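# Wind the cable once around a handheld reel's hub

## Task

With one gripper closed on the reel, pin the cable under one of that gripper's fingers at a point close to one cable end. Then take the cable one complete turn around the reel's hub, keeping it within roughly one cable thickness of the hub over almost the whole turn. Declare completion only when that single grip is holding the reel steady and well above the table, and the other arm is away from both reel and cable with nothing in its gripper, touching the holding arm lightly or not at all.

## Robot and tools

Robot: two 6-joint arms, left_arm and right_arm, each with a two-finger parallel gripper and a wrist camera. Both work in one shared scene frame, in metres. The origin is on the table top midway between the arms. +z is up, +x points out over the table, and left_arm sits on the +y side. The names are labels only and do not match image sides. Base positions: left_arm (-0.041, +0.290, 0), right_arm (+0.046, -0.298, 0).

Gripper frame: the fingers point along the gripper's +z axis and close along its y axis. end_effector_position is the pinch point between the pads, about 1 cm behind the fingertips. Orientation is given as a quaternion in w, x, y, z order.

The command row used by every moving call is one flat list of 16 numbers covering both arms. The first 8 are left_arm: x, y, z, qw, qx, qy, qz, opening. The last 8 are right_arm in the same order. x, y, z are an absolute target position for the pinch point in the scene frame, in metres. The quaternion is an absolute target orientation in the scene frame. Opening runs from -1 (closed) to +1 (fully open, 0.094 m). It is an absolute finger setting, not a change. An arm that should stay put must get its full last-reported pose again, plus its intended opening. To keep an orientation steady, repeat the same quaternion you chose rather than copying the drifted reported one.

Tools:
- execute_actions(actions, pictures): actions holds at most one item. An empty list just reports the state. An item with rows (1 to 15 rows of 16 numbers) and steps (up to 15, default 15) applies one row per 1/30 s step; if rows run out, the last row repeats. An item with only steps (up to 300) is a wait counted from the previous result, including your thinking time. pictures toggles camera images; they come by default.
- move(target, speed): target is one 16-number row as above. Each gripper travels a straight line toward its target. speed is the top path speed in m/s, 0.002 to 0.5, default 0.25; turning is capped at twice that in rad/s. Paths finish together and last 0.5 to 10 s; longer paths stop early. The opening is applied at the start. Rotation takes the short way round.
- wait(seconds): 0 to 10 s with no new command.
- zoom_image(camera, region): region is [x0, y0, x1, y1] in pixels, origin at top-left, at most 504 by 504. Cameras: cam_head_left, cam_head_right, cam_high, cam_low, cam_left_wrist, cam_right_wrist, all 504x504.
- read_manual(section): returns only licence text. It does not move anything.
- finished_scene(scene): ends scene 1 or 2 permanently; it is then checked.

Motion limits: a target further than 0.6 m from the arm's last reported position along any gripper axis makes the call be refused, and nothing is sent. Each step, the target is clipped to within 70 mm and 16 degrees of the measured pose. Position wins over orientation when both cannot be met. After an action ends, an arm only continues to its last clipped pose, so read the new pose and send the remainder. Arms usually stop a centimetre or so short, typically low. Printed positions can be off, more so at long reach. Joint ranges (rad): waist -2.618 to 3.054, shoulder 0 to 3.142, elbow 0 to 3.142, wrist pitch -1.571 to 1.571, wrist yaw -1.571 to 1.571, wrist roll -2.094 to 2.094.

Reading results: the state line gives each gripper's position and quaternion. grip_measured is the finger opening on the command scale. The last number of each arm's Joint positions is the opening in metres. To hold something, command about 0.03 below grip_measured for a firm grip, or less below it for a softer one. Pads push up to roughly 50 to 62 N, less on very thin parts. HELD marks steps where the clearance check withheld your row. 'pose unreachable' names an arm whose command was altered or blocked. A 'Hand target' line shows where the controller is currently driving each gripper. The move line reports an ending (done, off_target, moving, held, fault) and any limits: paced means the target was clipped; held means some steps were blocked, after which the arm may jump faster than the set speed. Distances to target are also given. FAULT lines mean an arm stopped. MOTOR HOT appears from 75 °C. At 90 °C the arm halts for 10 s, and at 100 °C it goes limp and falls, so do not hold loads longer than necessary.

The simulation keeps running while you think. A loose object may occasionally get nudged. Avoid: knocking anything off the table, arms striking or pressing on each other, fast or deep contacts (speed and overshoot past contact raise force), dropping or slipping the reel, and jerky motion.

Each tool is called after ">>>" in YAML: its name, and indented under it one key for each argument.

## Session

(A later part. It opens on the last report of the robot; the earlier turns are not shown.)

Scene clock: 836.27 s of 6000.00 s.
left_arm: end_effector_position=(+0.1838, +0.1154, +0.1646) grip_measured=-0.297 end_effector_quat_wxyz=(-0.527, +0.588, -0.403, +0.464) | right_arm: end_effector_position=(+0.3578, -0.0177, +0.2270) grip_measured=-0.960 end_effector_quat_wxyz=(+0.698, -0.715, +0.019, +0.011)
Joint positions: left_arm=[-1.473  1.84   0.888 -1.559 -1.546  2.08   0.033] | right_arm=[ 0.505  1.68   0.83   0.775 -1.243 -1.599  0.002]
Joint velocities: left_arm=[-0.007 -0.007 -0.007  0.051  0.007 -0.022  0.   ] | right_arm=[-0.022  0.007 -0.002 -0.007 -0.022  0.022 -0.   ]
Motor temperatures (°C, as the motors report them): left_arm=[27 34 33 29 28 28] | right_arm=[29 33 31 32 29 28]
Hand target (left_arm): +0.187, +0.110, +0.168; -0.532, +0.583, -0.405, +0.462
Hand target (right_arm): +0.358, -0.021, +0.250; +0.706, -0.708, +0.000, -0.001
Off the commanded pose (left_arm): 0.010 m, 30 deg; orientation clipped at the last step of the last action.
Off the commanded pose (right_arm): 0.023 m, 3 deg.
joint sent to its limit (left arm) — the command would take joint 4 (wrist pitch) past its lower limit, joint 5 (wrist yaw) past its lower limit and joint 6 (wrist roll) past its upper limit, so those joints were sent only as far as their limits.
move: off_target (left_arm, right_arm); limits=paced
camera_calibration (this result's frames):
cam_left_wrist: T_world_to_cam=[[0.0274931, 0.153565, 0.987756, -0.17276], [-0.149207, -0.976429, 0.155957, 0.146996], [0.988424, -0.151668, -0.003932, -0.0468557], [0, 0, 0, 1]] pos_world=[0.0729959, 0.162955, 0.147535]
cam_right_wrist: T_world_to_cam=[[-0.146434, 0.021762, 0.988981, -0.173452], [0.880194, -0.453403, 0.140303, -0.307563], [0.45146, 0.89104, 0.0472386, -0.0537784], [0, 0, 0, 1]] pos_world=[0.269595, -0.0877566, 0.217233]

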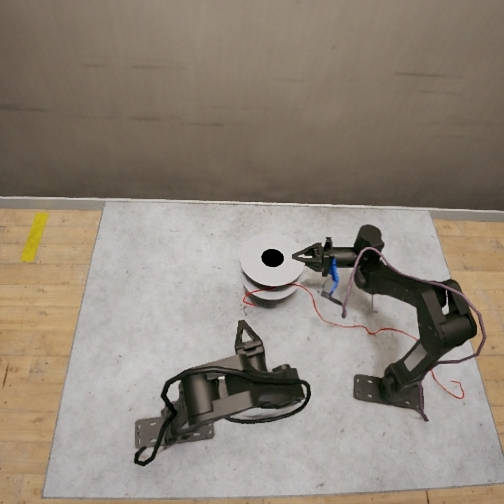

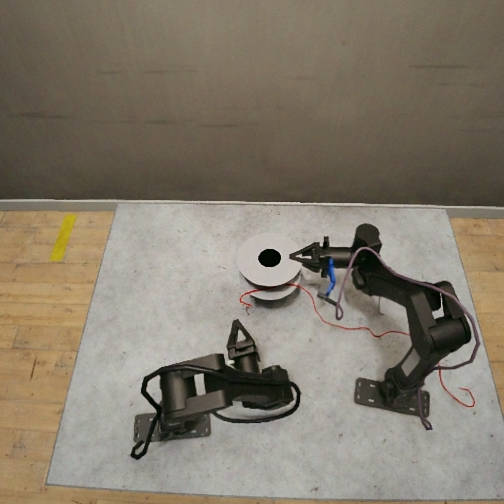

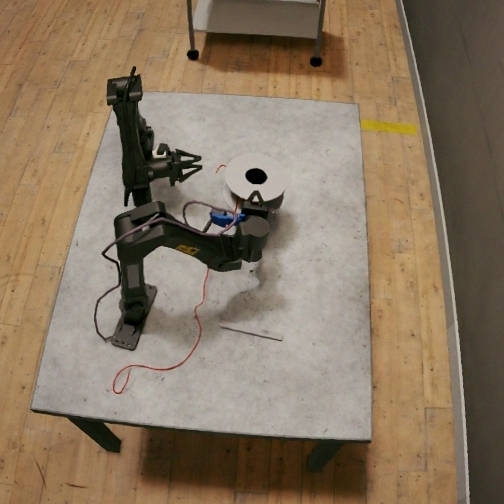

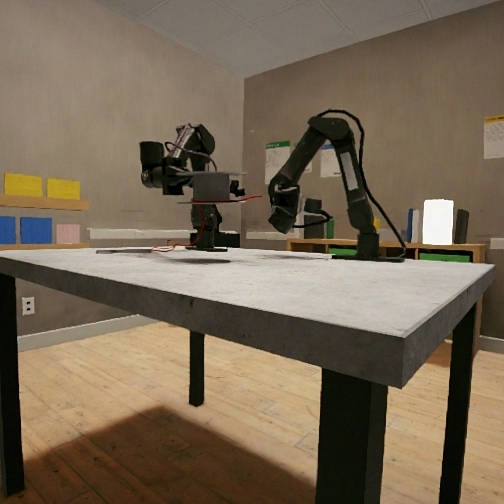

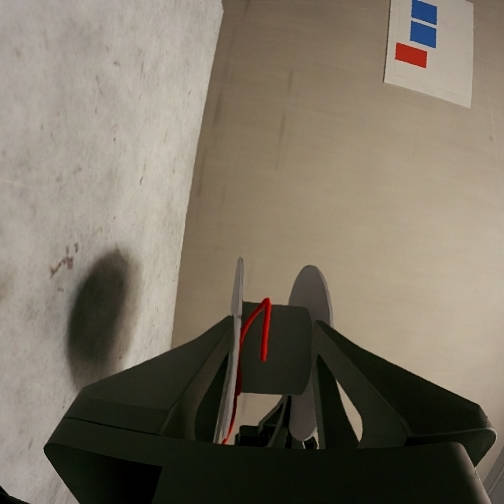

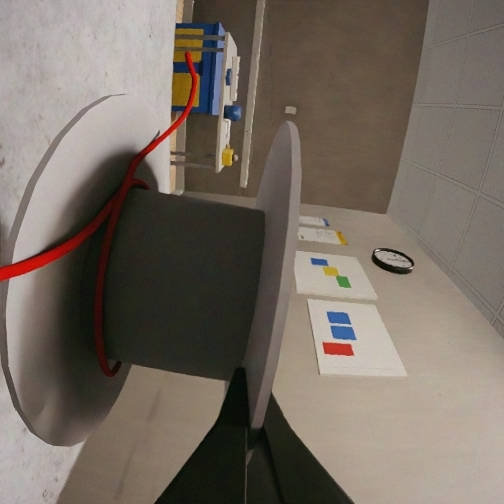

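>>> move:
  target: [0.17,0.2,0.25,0.7,-0.2,0.66,-0.2,-0.3,0.36,-0.02,0.25,0.707,-0.707,0,0,-0.99]
  speed: 0.2

>>> move:
  target: [0.28,0.3,0.28,0.707,0,0.707,0,-0.3,0.36,-0.02,0.25,0.707,-0.707,0,0,-0.99]
  speed: 0.2

>>> move:
  target: [0.21,0.15,0.17,0.354,-0.354,0.612,-0.612,-0.1,0.36,-0.02,0.25,0.707,-0.707,0,0,-0.99]
  speed: 0.2

Scene clock: 843.27 s of 6000.00 s.
left_arm: end_effector_position=(+0.1724, +0.1930, +0.2473) grip_measured=-0.297 end_effector_quat_wxyz=(-0.408, +0.674, -0.238, +0.568) | right_arm: end_effector_position=(+0.3574, -0.0177, +0.2265) grip_measured=-0.960 end_effector_quat_wxyz=(+0.698, -0.716, +0.021, +0.014)
Joint positions: left_arm=[-1.429  1.252  0.792 -1.563 -1.546  2.081  0.033] | right_arm=[ 0.505  1.68   0.83   0.771 -1.244 -1.596  0.002]
Joint velocities: left_arm=[-0.027 -0.022 -0.012  0.022 -0.022  0.007 -0.001] | right_arm=[ 0.002  0.012 -0.017  0.007  0.037  0.022 -0.   ]
Motor temperatures (°C, as the motors report them): left_arm=[27 34 33 29 28 28] | right_arm=[29 33 32 32 29 28]
Hand target (left_arm): +0.172, +0.199, +0.250; -0.415, +0.669, -0.240, +0.568
Hand target (right_arm): +0.359, -0.020, +0.250; +0.707, -0.708, -0.000, -0.000
Off the commanded pose (left_arm): 0.008 m, 93 deg; orientation clipped at the last step of the last action.
Off the commanded pose (right_arm): 0.024 m, 3 deg.
joint sent to its limit (left arm) — the command would take joint 4 (wrist pitch) past its lower limit, joint 5 (wrist yaw) past its lower limit and joint 6 (wrist roll) past its upper limit, so those joints were sent only as far as their limits.
move: off_target (left_arm, right_arm); limits=paced
camera_calibration (this result's frames):
cam_left_wrist: T_world_to_cam=[[-0.0994403, 0.584461, 0.805305, -0.282209], [-0.154617, -0.808562, 0.567733, 0.0748444], [0.982957, -0.0680582, 0.170771, -0.0819718], [0, 0, 0, 1]] pos_world=[0.0640841, 0.219878, 0.198771]
cam_right_wrist: T_world_to_cam=[[-0.139106, 0.0228209, 0.990015, -0.175776], [0.88187, -0.451953, 0.134328, -0.306432], [0.450506, 0.89175, 0.0427442, -0.0522285], [0, 0, 0, 1]] pos_world=[0.269311, -0.087907, 0.217415]

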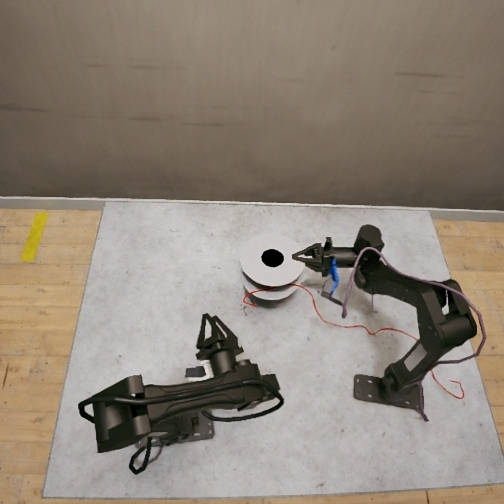

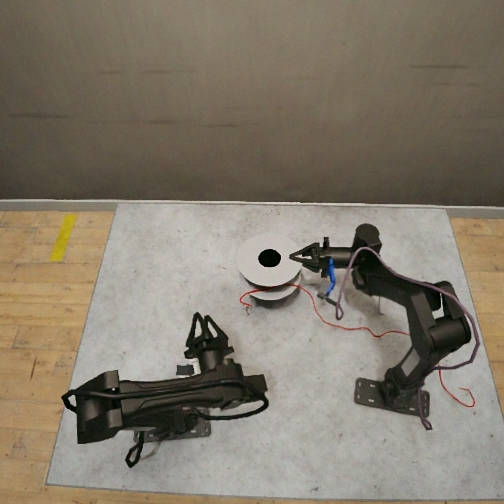

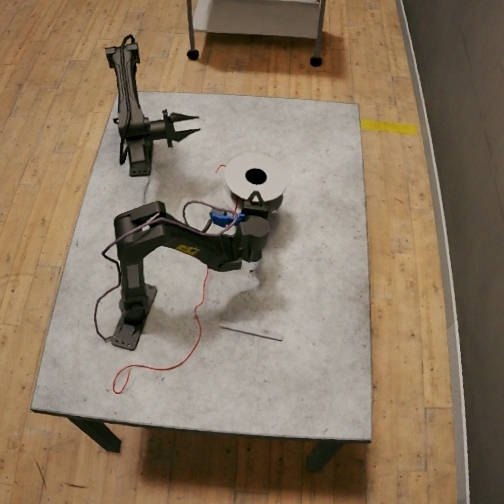

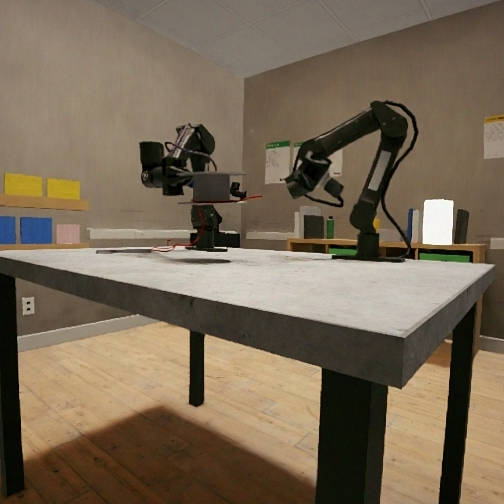

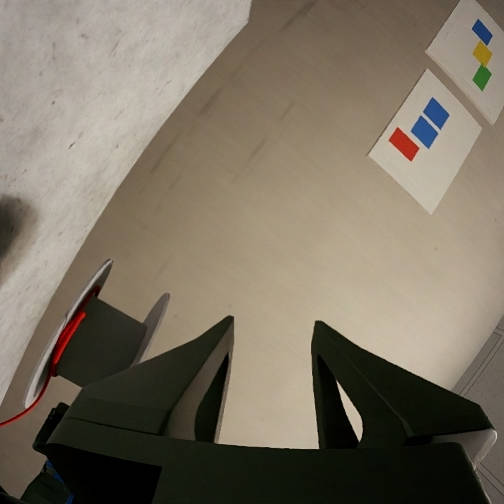

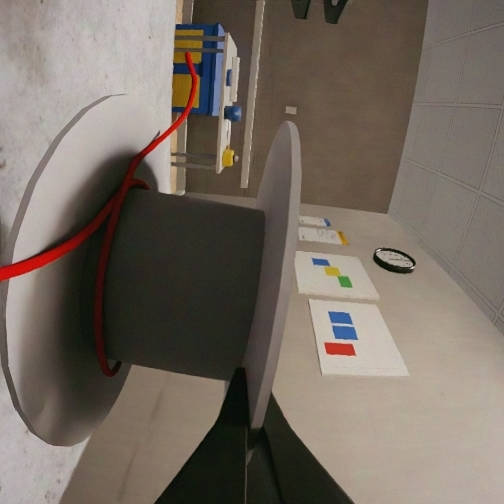

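Scene clock: 849.03 s of 6000.00 s.
left_arm: end_effector_position=(+0.2777, +0.2982, +0.2719) grip_measured=-0.297 end_effector_quat_wxyz=(-0.571, +0.715, +0.037, +0.402) | right_arm: end_effector_position=(+0.3574, -0.0177, +0.2261) grip_measured=-0.960 end_effector_quat_wxyz=(+0.698, -0.716, +0.022, +0.015)
Joint positions: left_arm=[-0.702  1.659  1.257 -1.563 -1.545  2.081  0.033] | right_arm=[ 0.505  1.68   0.83   0.767 -1.244 -1.597  0.002]
Joint velocities: left_arm=[-0.002 -0.017 -0.017  0.007  0.022  0.007 -0.001] | right_arm=[ 0.012  0.002  0.002 -0.007  0.066 -0.022 -0.001]
Motor temperatures (°C, as the motors report them): left_arm=[27 34 33 29 28 28] | right_arm=[29 33 32 32 29 28]
Hand target (left_arm): +0.282, +0.298, +0.278; -0.577, +0.710, +0.037, +0.403
Hand target (right_arm): +0.359, -0.020, +0.250; +0.706, -0.708, -0.000, -0.000
Off the commanded pose (left_arm): 0.009 m, 136 deg; orientation clipped at the last step of the last action.
Off the commanded pose (right_arm): 0.024 m, 3 deg.
joint sent to its limit (left arm) — the command would take joint 4 (wrist pitch) past its lower limit, joint 5 (wrist yaw) past its lower limit and joint 6 (wrist roll) past its upper limit, so those joints were sent only as far as their limits.
move: off_target (left_arm, right_arm); limits=paced
camera_calibration (this result's frames):
cam_left_wrist: T_world_to_cam=[[-0.500347, 0.395578, 0.770176, -0.175783], [0.394476, -0.68769, 0.609484, -0.0375772], [0.770741, 0.60877, 0.188038, -0.330045], [0, 0, 0, 1]] pos_world=[0.18125, 0.244616, 0.220348]
cam_right_wrist: T_world_to_cam=[[-0.136611, 0.0237623, 0.99034, -0.176344], [0.88221, -0.451818, 0.132537, -0.306072], [0.450602, 0.891794, 0.04076, -0.0517744], [0, 0, 0, 1]] pos_world=[0.269259, -0.0879263, 0.217316]

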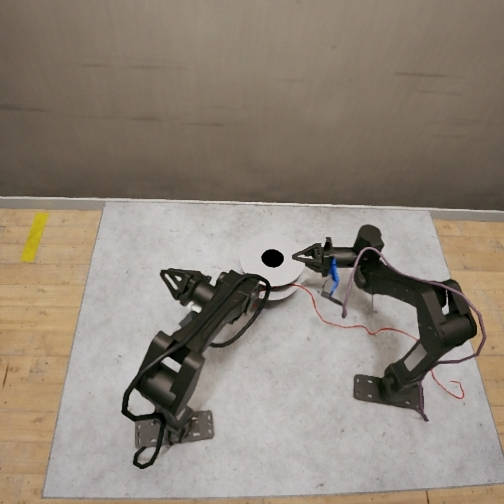

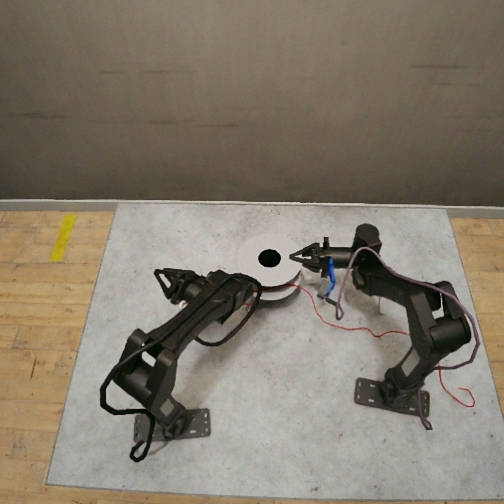

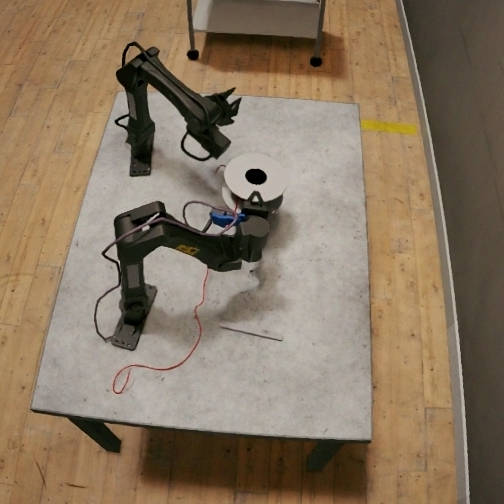

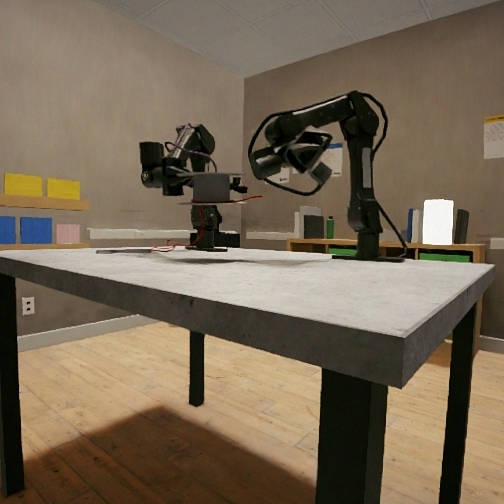

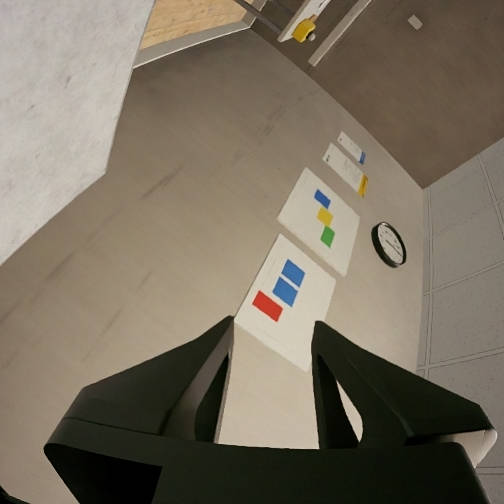

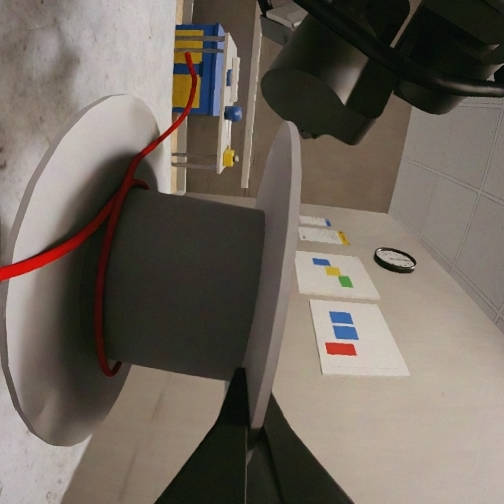

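Scene clock: 853.50 s of 6000.00 s.
left_arm: end_effector_position=(+0.2075, +0.1521, +0.1740) grip_measured=-0.103 end_effector_quat_wxyz=(-0.550, +0.626, -0.342, +0.435) | right_arm: end_effector_position=(+0.3574, -0.0177, +0.2257) grip_measured=-0.960 end_effector_quat_wxyz=(+0.697, -0.716, +0.023, +0.016)
Joint positions: left_arm=[-1.32   1.799  0.897 -1.56  -1.544  2.081  0.042] | right_arm=[ 0.505  1.68   0.83   0.765 -1.244 -1.597  0.002]
Joint velocities: left_arm=[ 0.002 -0.002  0.002  0.066  0.007  0.007 -0.001] | right_arm=[ 0.002 -0.017  0.002 -0.037  0.007  0.037  0.001]
Motor temperatures (°C, as the motors report them): left_arm=[27 34 33 29 28 28] | right_arm=[29 33 32 32 29 28]
Hand target (left_arm): +0.206, +0.151, +0.170; -0.558, +0.611, -0.361, +0.430
Hand target (right_arm): +0.359, -0.020, +0.250; +0.706, -0.708, -0.000, -0.000
Off the commanded pose (left_arm): 0.005 m, 54 deg; orientation clipped at the last step of the last action.
Off the commanded pose (right_arm): 0.025 m, 4 deg.
joint sent to its limit (left arm) — the command would take joint 5 (wrist yaw) past its lower limit and joint 6 (wrist roll) past its upper limit, so those joints were sent only as far as their limits.
move: off_target (left_arm, right_arm); limits=paced
camera_calibration (this result's frames):
cam_left_wrist: T_world_to_cam=[[-0.0130794, 0.20021, 0.979666, -0.185542], [-0.000901638, -0.979751, 0.200216, 0.146887], [0.999914, 0.0017354, 0.0129951, -0.0933506], [0, 0, 0, 1]] pos_world=[0.0910483, 0.181222, 0.153573]
cam_right_wrist: T_world_to_cam=[[-0.134475, 0.0245866, 0.990612, -0.176821], [0.882499, -0.451699, 0.13101, -0.305763], [0.450679, 0.891832, 0.0390447, -0.0513797], [0, 0, 0, 1]] pos_world=[0.269213, -0.0879434, 0.217225]

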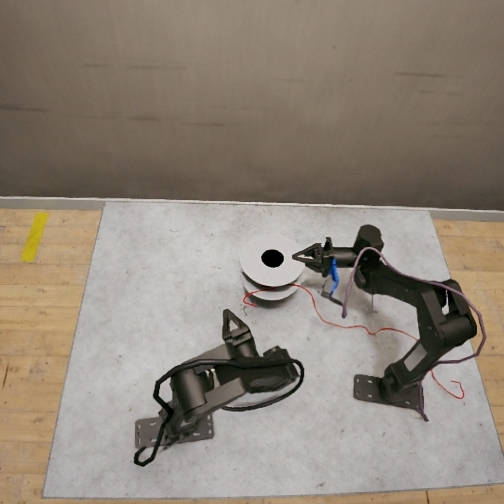

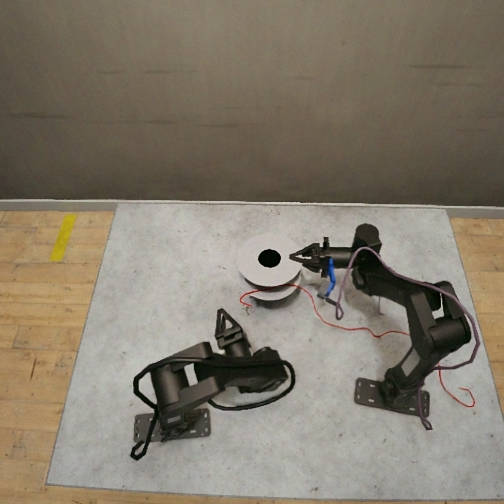

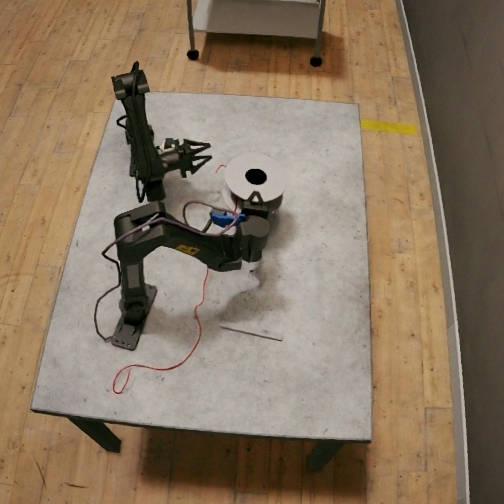

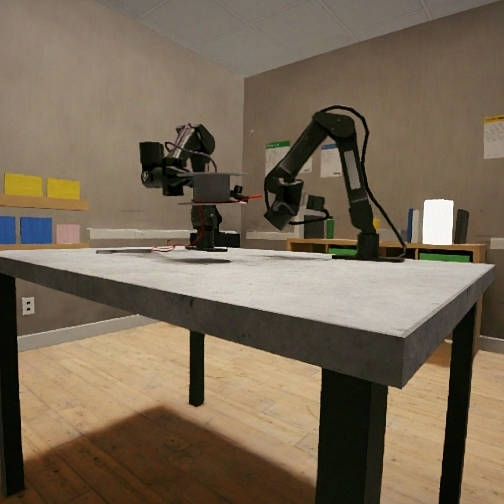

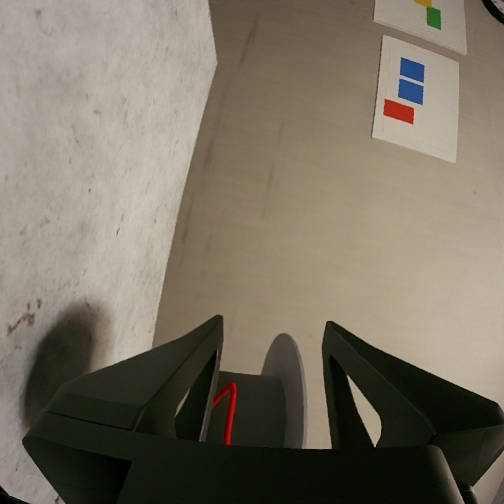

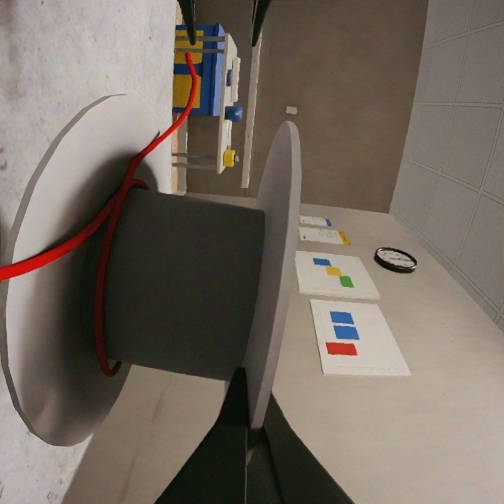

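>>> move:
  target: [0.12,0.3,0.14,0,0.8,0.6,0,-0.1,0.36,-0.02,0.25,0.707,-0.707,0,0,-0.99]

>>> move:
  target: [0.17,0.3,0.14,0,0,1,0,-0.1,0.36,-0.02,0.25,0.707,-0.707,0,0,-0.99]

>>> move:
  target: [0.24,0.25,0.2,0.707,0,0.707,0,-0.1,0.36,-0.02,0.25,0.707,-0.707,0,0,-0.99]

>>> move:
  target: [0.21,0.15,0.17,0.354,-0.354,0.612,-0.612,-0.1,0.36,-0.02,0.25,0.707,-0.707,0,0,-0.99]

Scene clock: 866.97 s of 6000.00 s.
left_arm: end_effector_position=(+0.1271, +0.3010, +0.1439) grip_measured=-0.103 end_effector_quat_wxyz=(-0.004, +0.803, +0.596, -0.002) | right_arm: end_effector_position=(+0.3574, -0.0178, +0.2254) grip_measured=-0.960 end_effector_quat_wxyz=(+0.697, -0.717, +0.024, +0.016)
Joint positions: left_arm=[-0.076  1.18   1.058 -1.455 -0.005  1.918  0.042] | right_arm=[ 0.505  1.68   0.83   0.762 -1.244 -1.597  0.002]
Joint velocities: left_arm=[-0.002  0.002 -0.002 -0.007  0.11  -0.051 -0.   ] | right_arm=[-0.002 -0.027 -0.012  0.007  0.022  0.051  0.   ]
Motor temperatures (°C, as the motors report them): left_arm=[27 34 33 29 28 28] | right_arm=[29 33 32 33 29 28]
Hand target (left_arm): +0.124, +0.300, +0.143; +0.004, +0.802, +0.598, -0.000
Hand target (right_arm): +0.359, -0.020, +0.249; +0.706, -0.708, -0.000, -0.000
Off the commanded pose (left_arm): 0.008 m, 1 deg.
Off the commanded pose (right_arm): 0.025 m, 4 deg.
After step 180, 1.80 s passed at rest.
move: off_target (right_arm)
camera_calibration (this result's frames):
cam_left_wrist: T_world_to_cam=[[-0.962681, 0.267433, -0.0415301, 0.0604728], [0.230952, 0.891782, 0.389084, -0.321174], [0.14109, 0.364972, -0.920266, 0.121285], [0, 0, 0, 1]] pos_world=[0.11528, 0.225979, 0.23909]
cam_right_wrist: T_world_to_cam=[[-0.132339, 0.025411, 0.990879, -0.177298], [0.882785, -0.451581, 0.129483, -0.305454], [0.450752, 0.891868, 0.0373292, -0.050984], [0, 0, 0, 1]] pos_world=[0.269168, -0.0879607, 0.217135]

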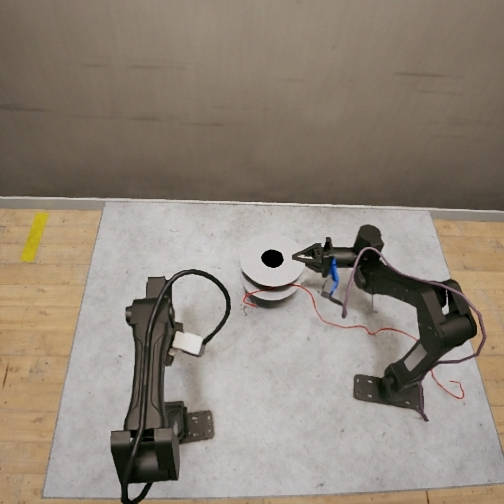

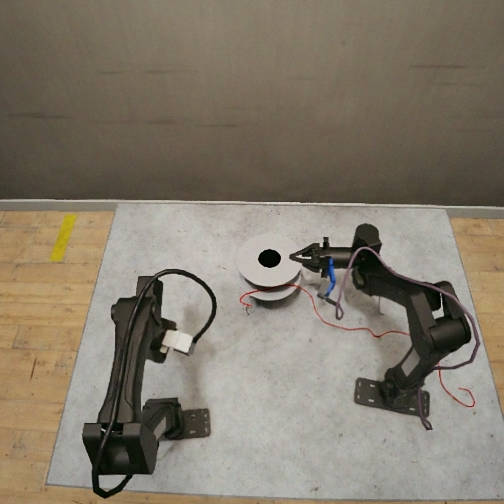

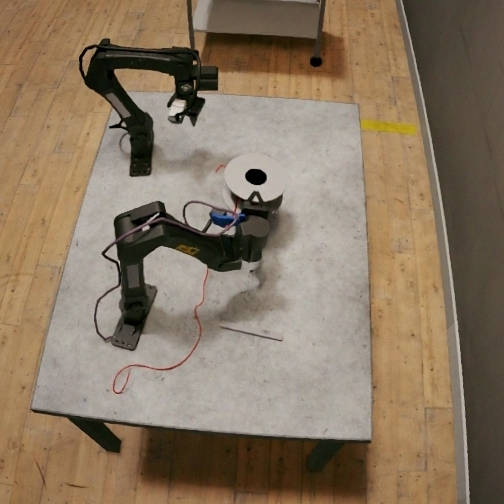

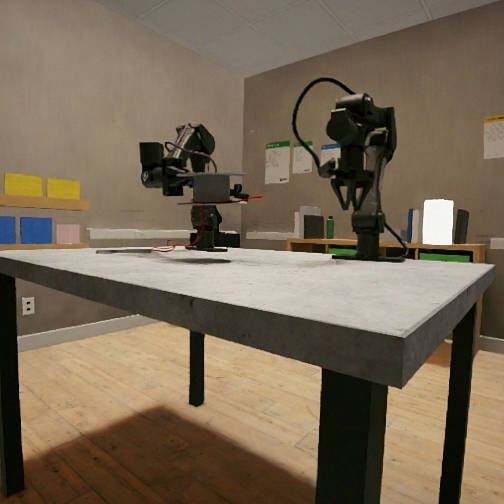

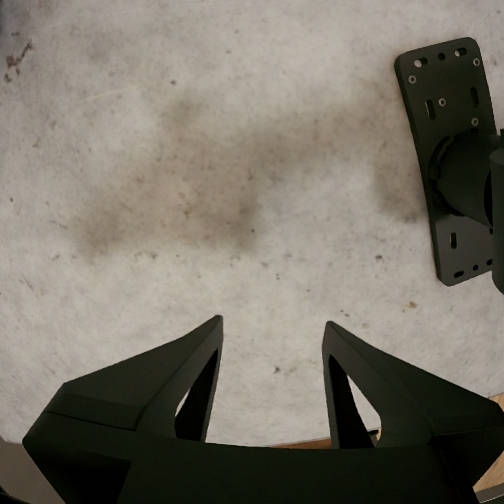

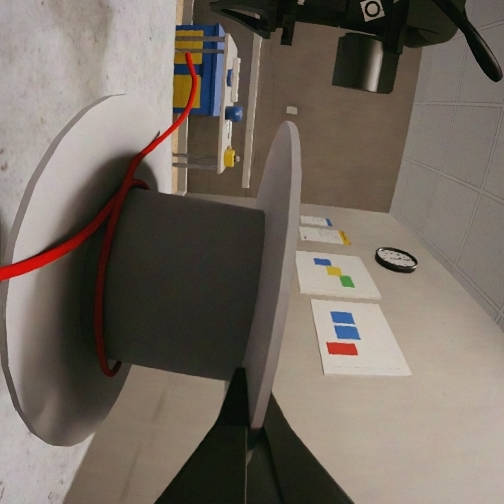

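Scene clock: 871.20 s of 6000.00 s.
left_arm: end_effector_position=(+0.1585, +0.3014, +0.1342) grip_measured=-0.103 end_effector_quat_wxyz=(-0.016, -0.000, +1.000, +0.000) | right_arm: end_effector_position=(+0.3573, -0.0178, +0.2251) grip_measured=-0.960 end_effector_quat_wxyz=(+0.697, -0.717, +0.025, +0.017)
Joint positions: left_arm=[-0.079  1.324  1.115 -1.394 -0.002  0.05   0.042] | right_arm=[ 0.505  1.68   0.83   0.759 -1.244 -1.597  0.002]
Joint velocities: left_arm=[-0.037  0.012 -0.017 -0.007  0.007 -0.022  0.   ] | right_arm=[-0.007  0.017 -0.002  0.066 -0.022 -0.007 -0.   ]
Motor temperatures (°C, as the motors report them): left_arm=[27 34 33 29 28 28] | right_arm=[29 33 32 33 29 28]
Hand target (left_arm): +0.170, +0.299, +0.140; -0.000, +0.000, +1.000, -0.000
Hand target (right_arm): +0.359, -0.020, +0.249; +0.706, -0.708, +0.000, -0.000
Off the commanded pose (left_arm): 0.013 m, 2 deg.
Off the commanded pose (right_arm): 0.025 m, 4 deg.
move: off_target (left_arm, right_arm)
camera_calibration (this result's frames):
cam_left_wrist: T_world_to_cam=[[0.0209737, -0.998488, -0.0508087, 0.317033], [-0.908564, -0.0402431, 0.415802, 0.132881], [-0.417218, 0.0374421, -0.908035, 0.293331], [0, 0, 0, 1]] pos_world=[0.236464, 0.310919, 0.227211]
cam_right_wrist: T_world_to_cam=[[-0.129823, 0.0262334, 0.99119, -0.177919], [0.883111, -0.451474, 0.127617, -0.305083], [0.450845, 0.891898, 0.0354449, -0.050558], [0, 0, 0, 1]] pos_world=[0.269118, -0.087977, 0.217078]

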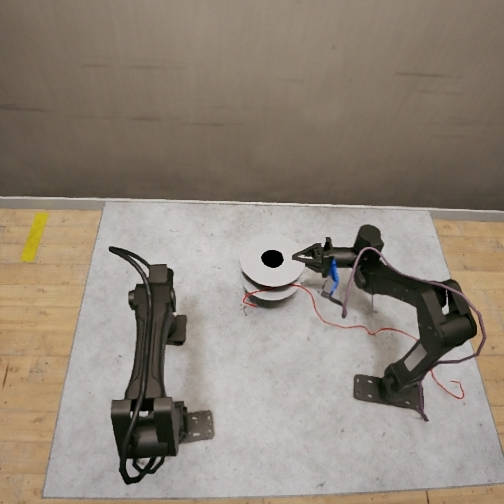

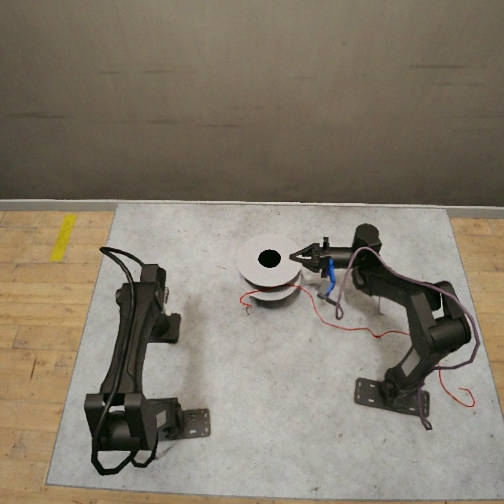

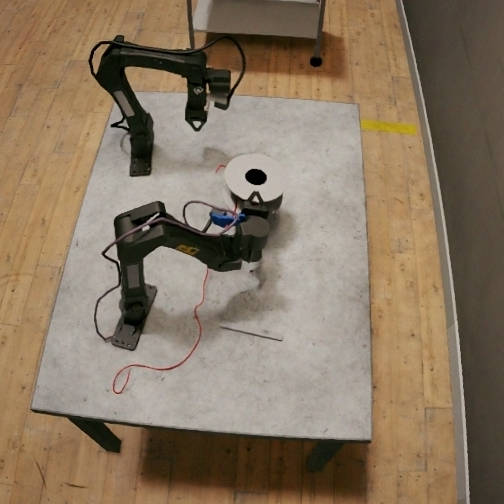

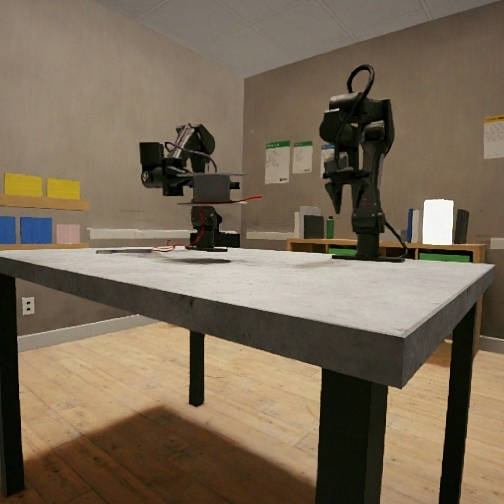

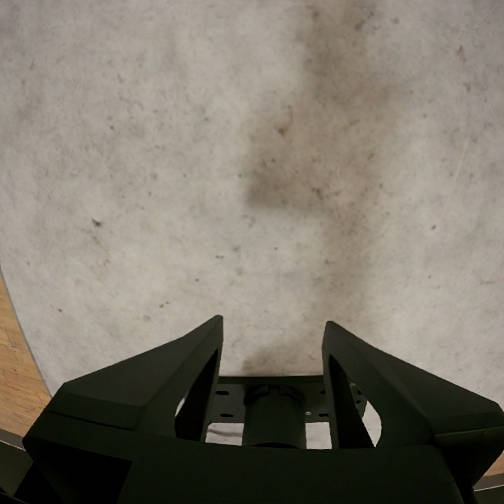

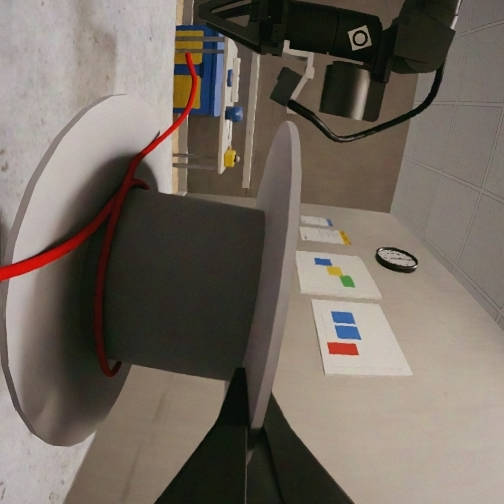

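Scene clock: 875.30 s of 6000.00 s.
left_arm: end_effector_position=(+0.2381, +0.2502, +0.2100) grip_measured=-0.103 end_effector_quat_wxyz=(+0.713, +0.003, +0.701, -0.006) | right_arm: end_effector_position=(+0.3573, -0.0178, +0.2248) grip_measured=-0.960 end_effector_quat_wxyz=(+0.696, -0.717, +0.025, +0.018)
Joint positions: left_arm=[-0.497  0.495  0.101  0.413 -0.354  0.002  0.042] | right_arm=[ 0.505  1.68   0.83   0.757 -1.244 -1.598  0.002]
Joint velocities: left_arm=[-0.017 -0.017 -0.022 -0.037  0.022  0.037 -0.   ] | right_arm=[ 0.017  0.002  0.007 -0.037  0.066 -0.051 -0.   ]
Motor temperatures (°C, as the motors report them): left_arm=[27 34 33 30 28 28] | right_arm=[29 33 32 33 29 28]
Hand target (left_arm): +0.238, +0.248, +0.201; +0.707, +0.009, +0.707, -0.003
Hand target (right_arm): +0.359, -0.020, +0.249; +0.706, -0.708, -0.000, -0.000
Off the commanded pose (left_arm): 0.010 m, 1 deg.
Off the commanded pose (right_arm): 0.025 m, 4 deg.
move: off_target (right_arm)
camera_calibration (this result's frames):
cam_left_wrist: T_world_to_cam=[[0.0370654, -0.998949, 0.0269511, 0.248069], [-0.37031, -0.0387797, -0.928099, 0.32538], [0.928169, 0.0244201, -0.371358, -0.0325044], [0, 0, 0, 1]] pos_world=[0.141466, 0.26122, 0.283228]
cam_right_wrist: T_world_to_cam=[[-0.128045, 0.0269407, 0.991402, -0.178305], [0.883344, -0.451374, 0.126355, -0.304824], [0.450897, 0.891928, 0.0339983, -0.0502215], [0, 0, 0, 1]] pos_world=[0.269078, -0.087992, 0.216995]

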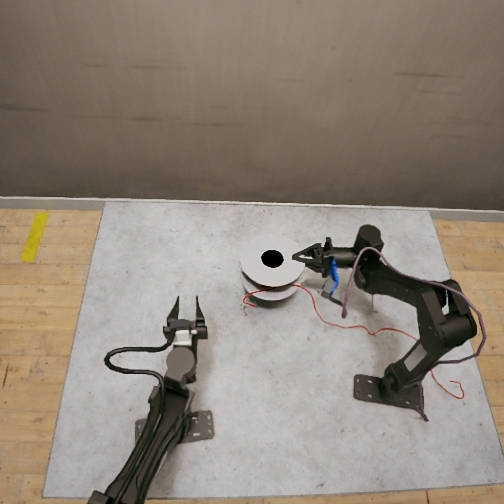

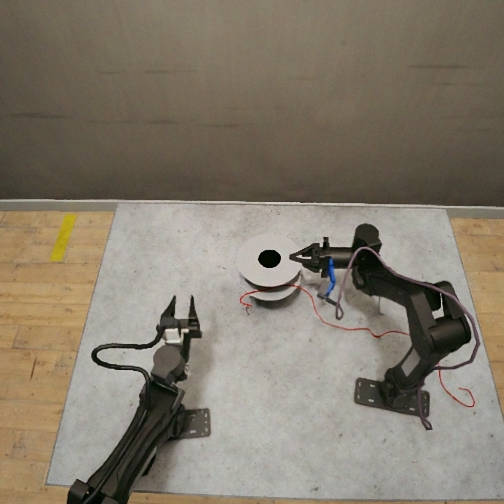

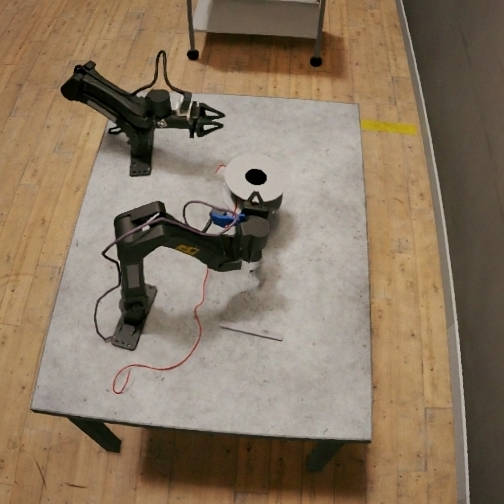

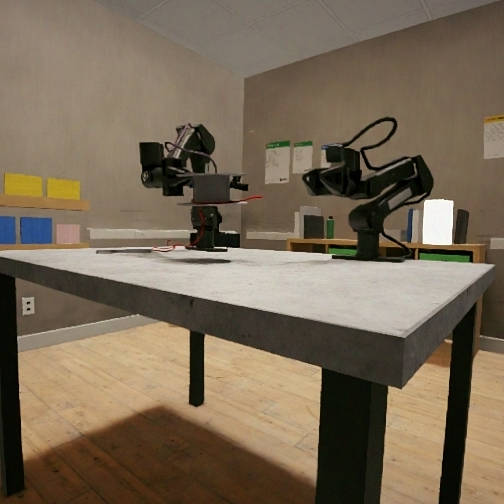

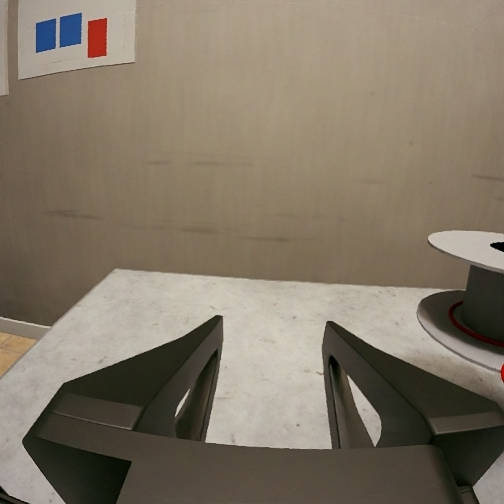

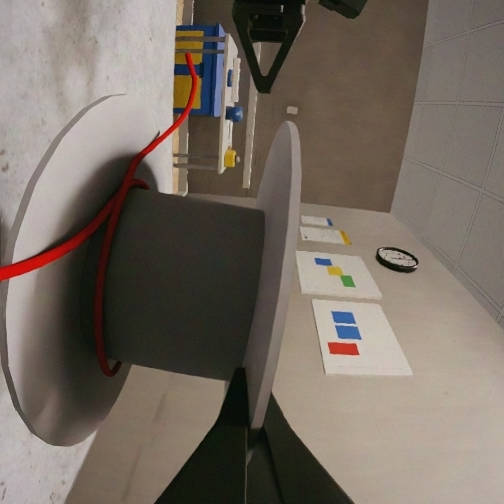

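Scene clock: 879.13 s of 6000.00 s.
left_arm: end_effector_position=(+0.2094, +0.1541, +0.1791) grip_measured=-0.103 end_effector_quat_wxyz=(+0.355, -0.363, +0.618, -0.600) | right_arm: end_effector_position=(+0.3573, -0.0178, +0.2245) grip_measured=-0.960 end_effector_quat_wxyz=(+0.696, -0.717, +0.026, +0.018)
Joint positions: left_arm=[-0.623  0.535  0.026  0.481  0.012 -1.568  0.042] | right_arm=[ 0.505  1.68   0.83   0.755 -1.244 -1.598  0.002]
Joint velocities: left_arm=[ 0.002 -0.017 -0.002 -0.051 -0.051 -0.066 -0.001] | right_arm=[ 0.017  0.007 -0.002  0.022 -0.022 -0.007  0.   ]
Motor temperatures (°C, as the motors report them): left_arm=[27 34 33 31 28 28] | right_arm=[29 33 32 33 29 28]
Hand target (left_arm): +0.207, +0.151, +0.171; +0.345, -0.363, +0.626, -0.598
Hand target (right_arm): +0.359, -0.020, +0.249; +0.706, -0.708, -0.000, -0.001
Off the commanded pose (left_arm): 0.010 m, 2 deg.
Off the commanded pose (right_arm): 0.026 m, 4 deg.
joint sent to its limit (left arm) — the command would take joint 3 (elbow) past its lower limit, so that joint was sent only as far as its limit.
move: off_target (right_arm)
camera_calibration (this result's frames):
cam_left_wrist: T_world_to_cam=[[0.0776255, -0.0207914, 0.996766, -0.178962], [-0.783491, -0.619539, 0.0480934, 0.283508], [0.616535, -0.78469, -0.0643819, 0.11999], [0, 0, 0, 1]] pos_world=[0.16204, 0.266079, 0.172473]
cam_right_wrist: T_world_to_cam=[[-0.127004, 0.0275326, 0.99152, -0.178455], [0.883487, -0.451278, 0.125697, -0.304679], [0.450912, 0.891959, 0.0329896, -0.0499752], [0, 0, 0, 1]] pos_world=[0.26905, -0.0880059, 0.216888]

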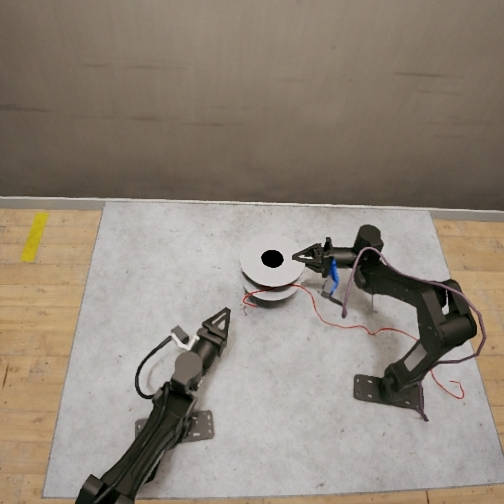

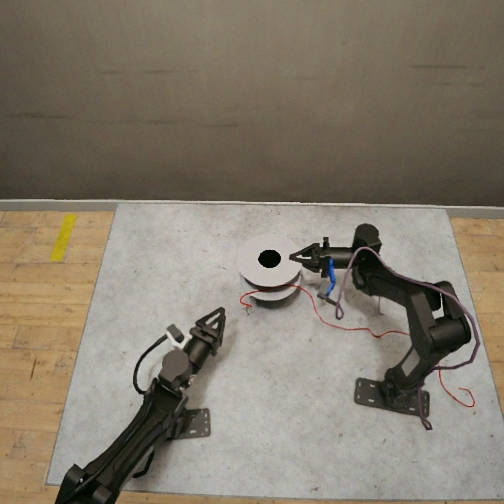

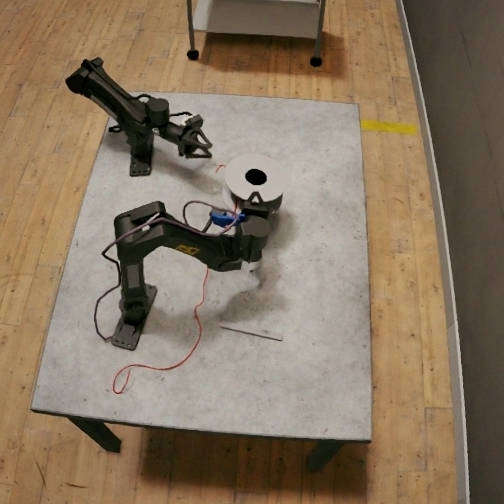

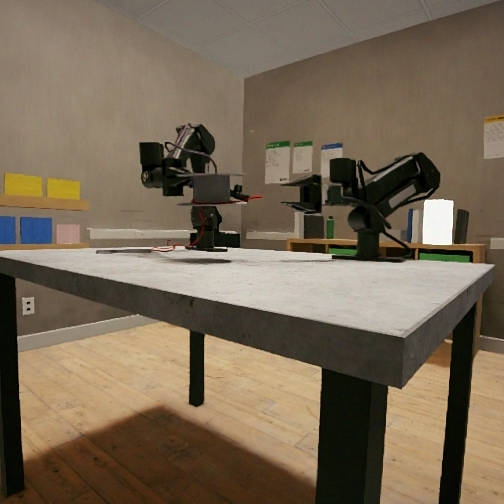

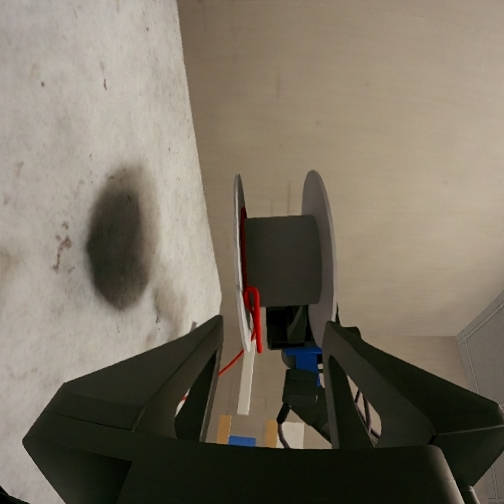

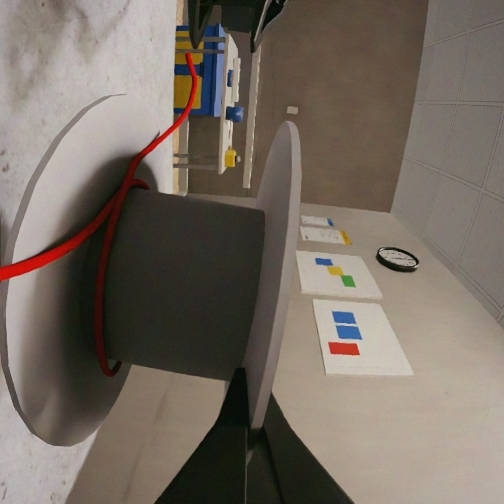

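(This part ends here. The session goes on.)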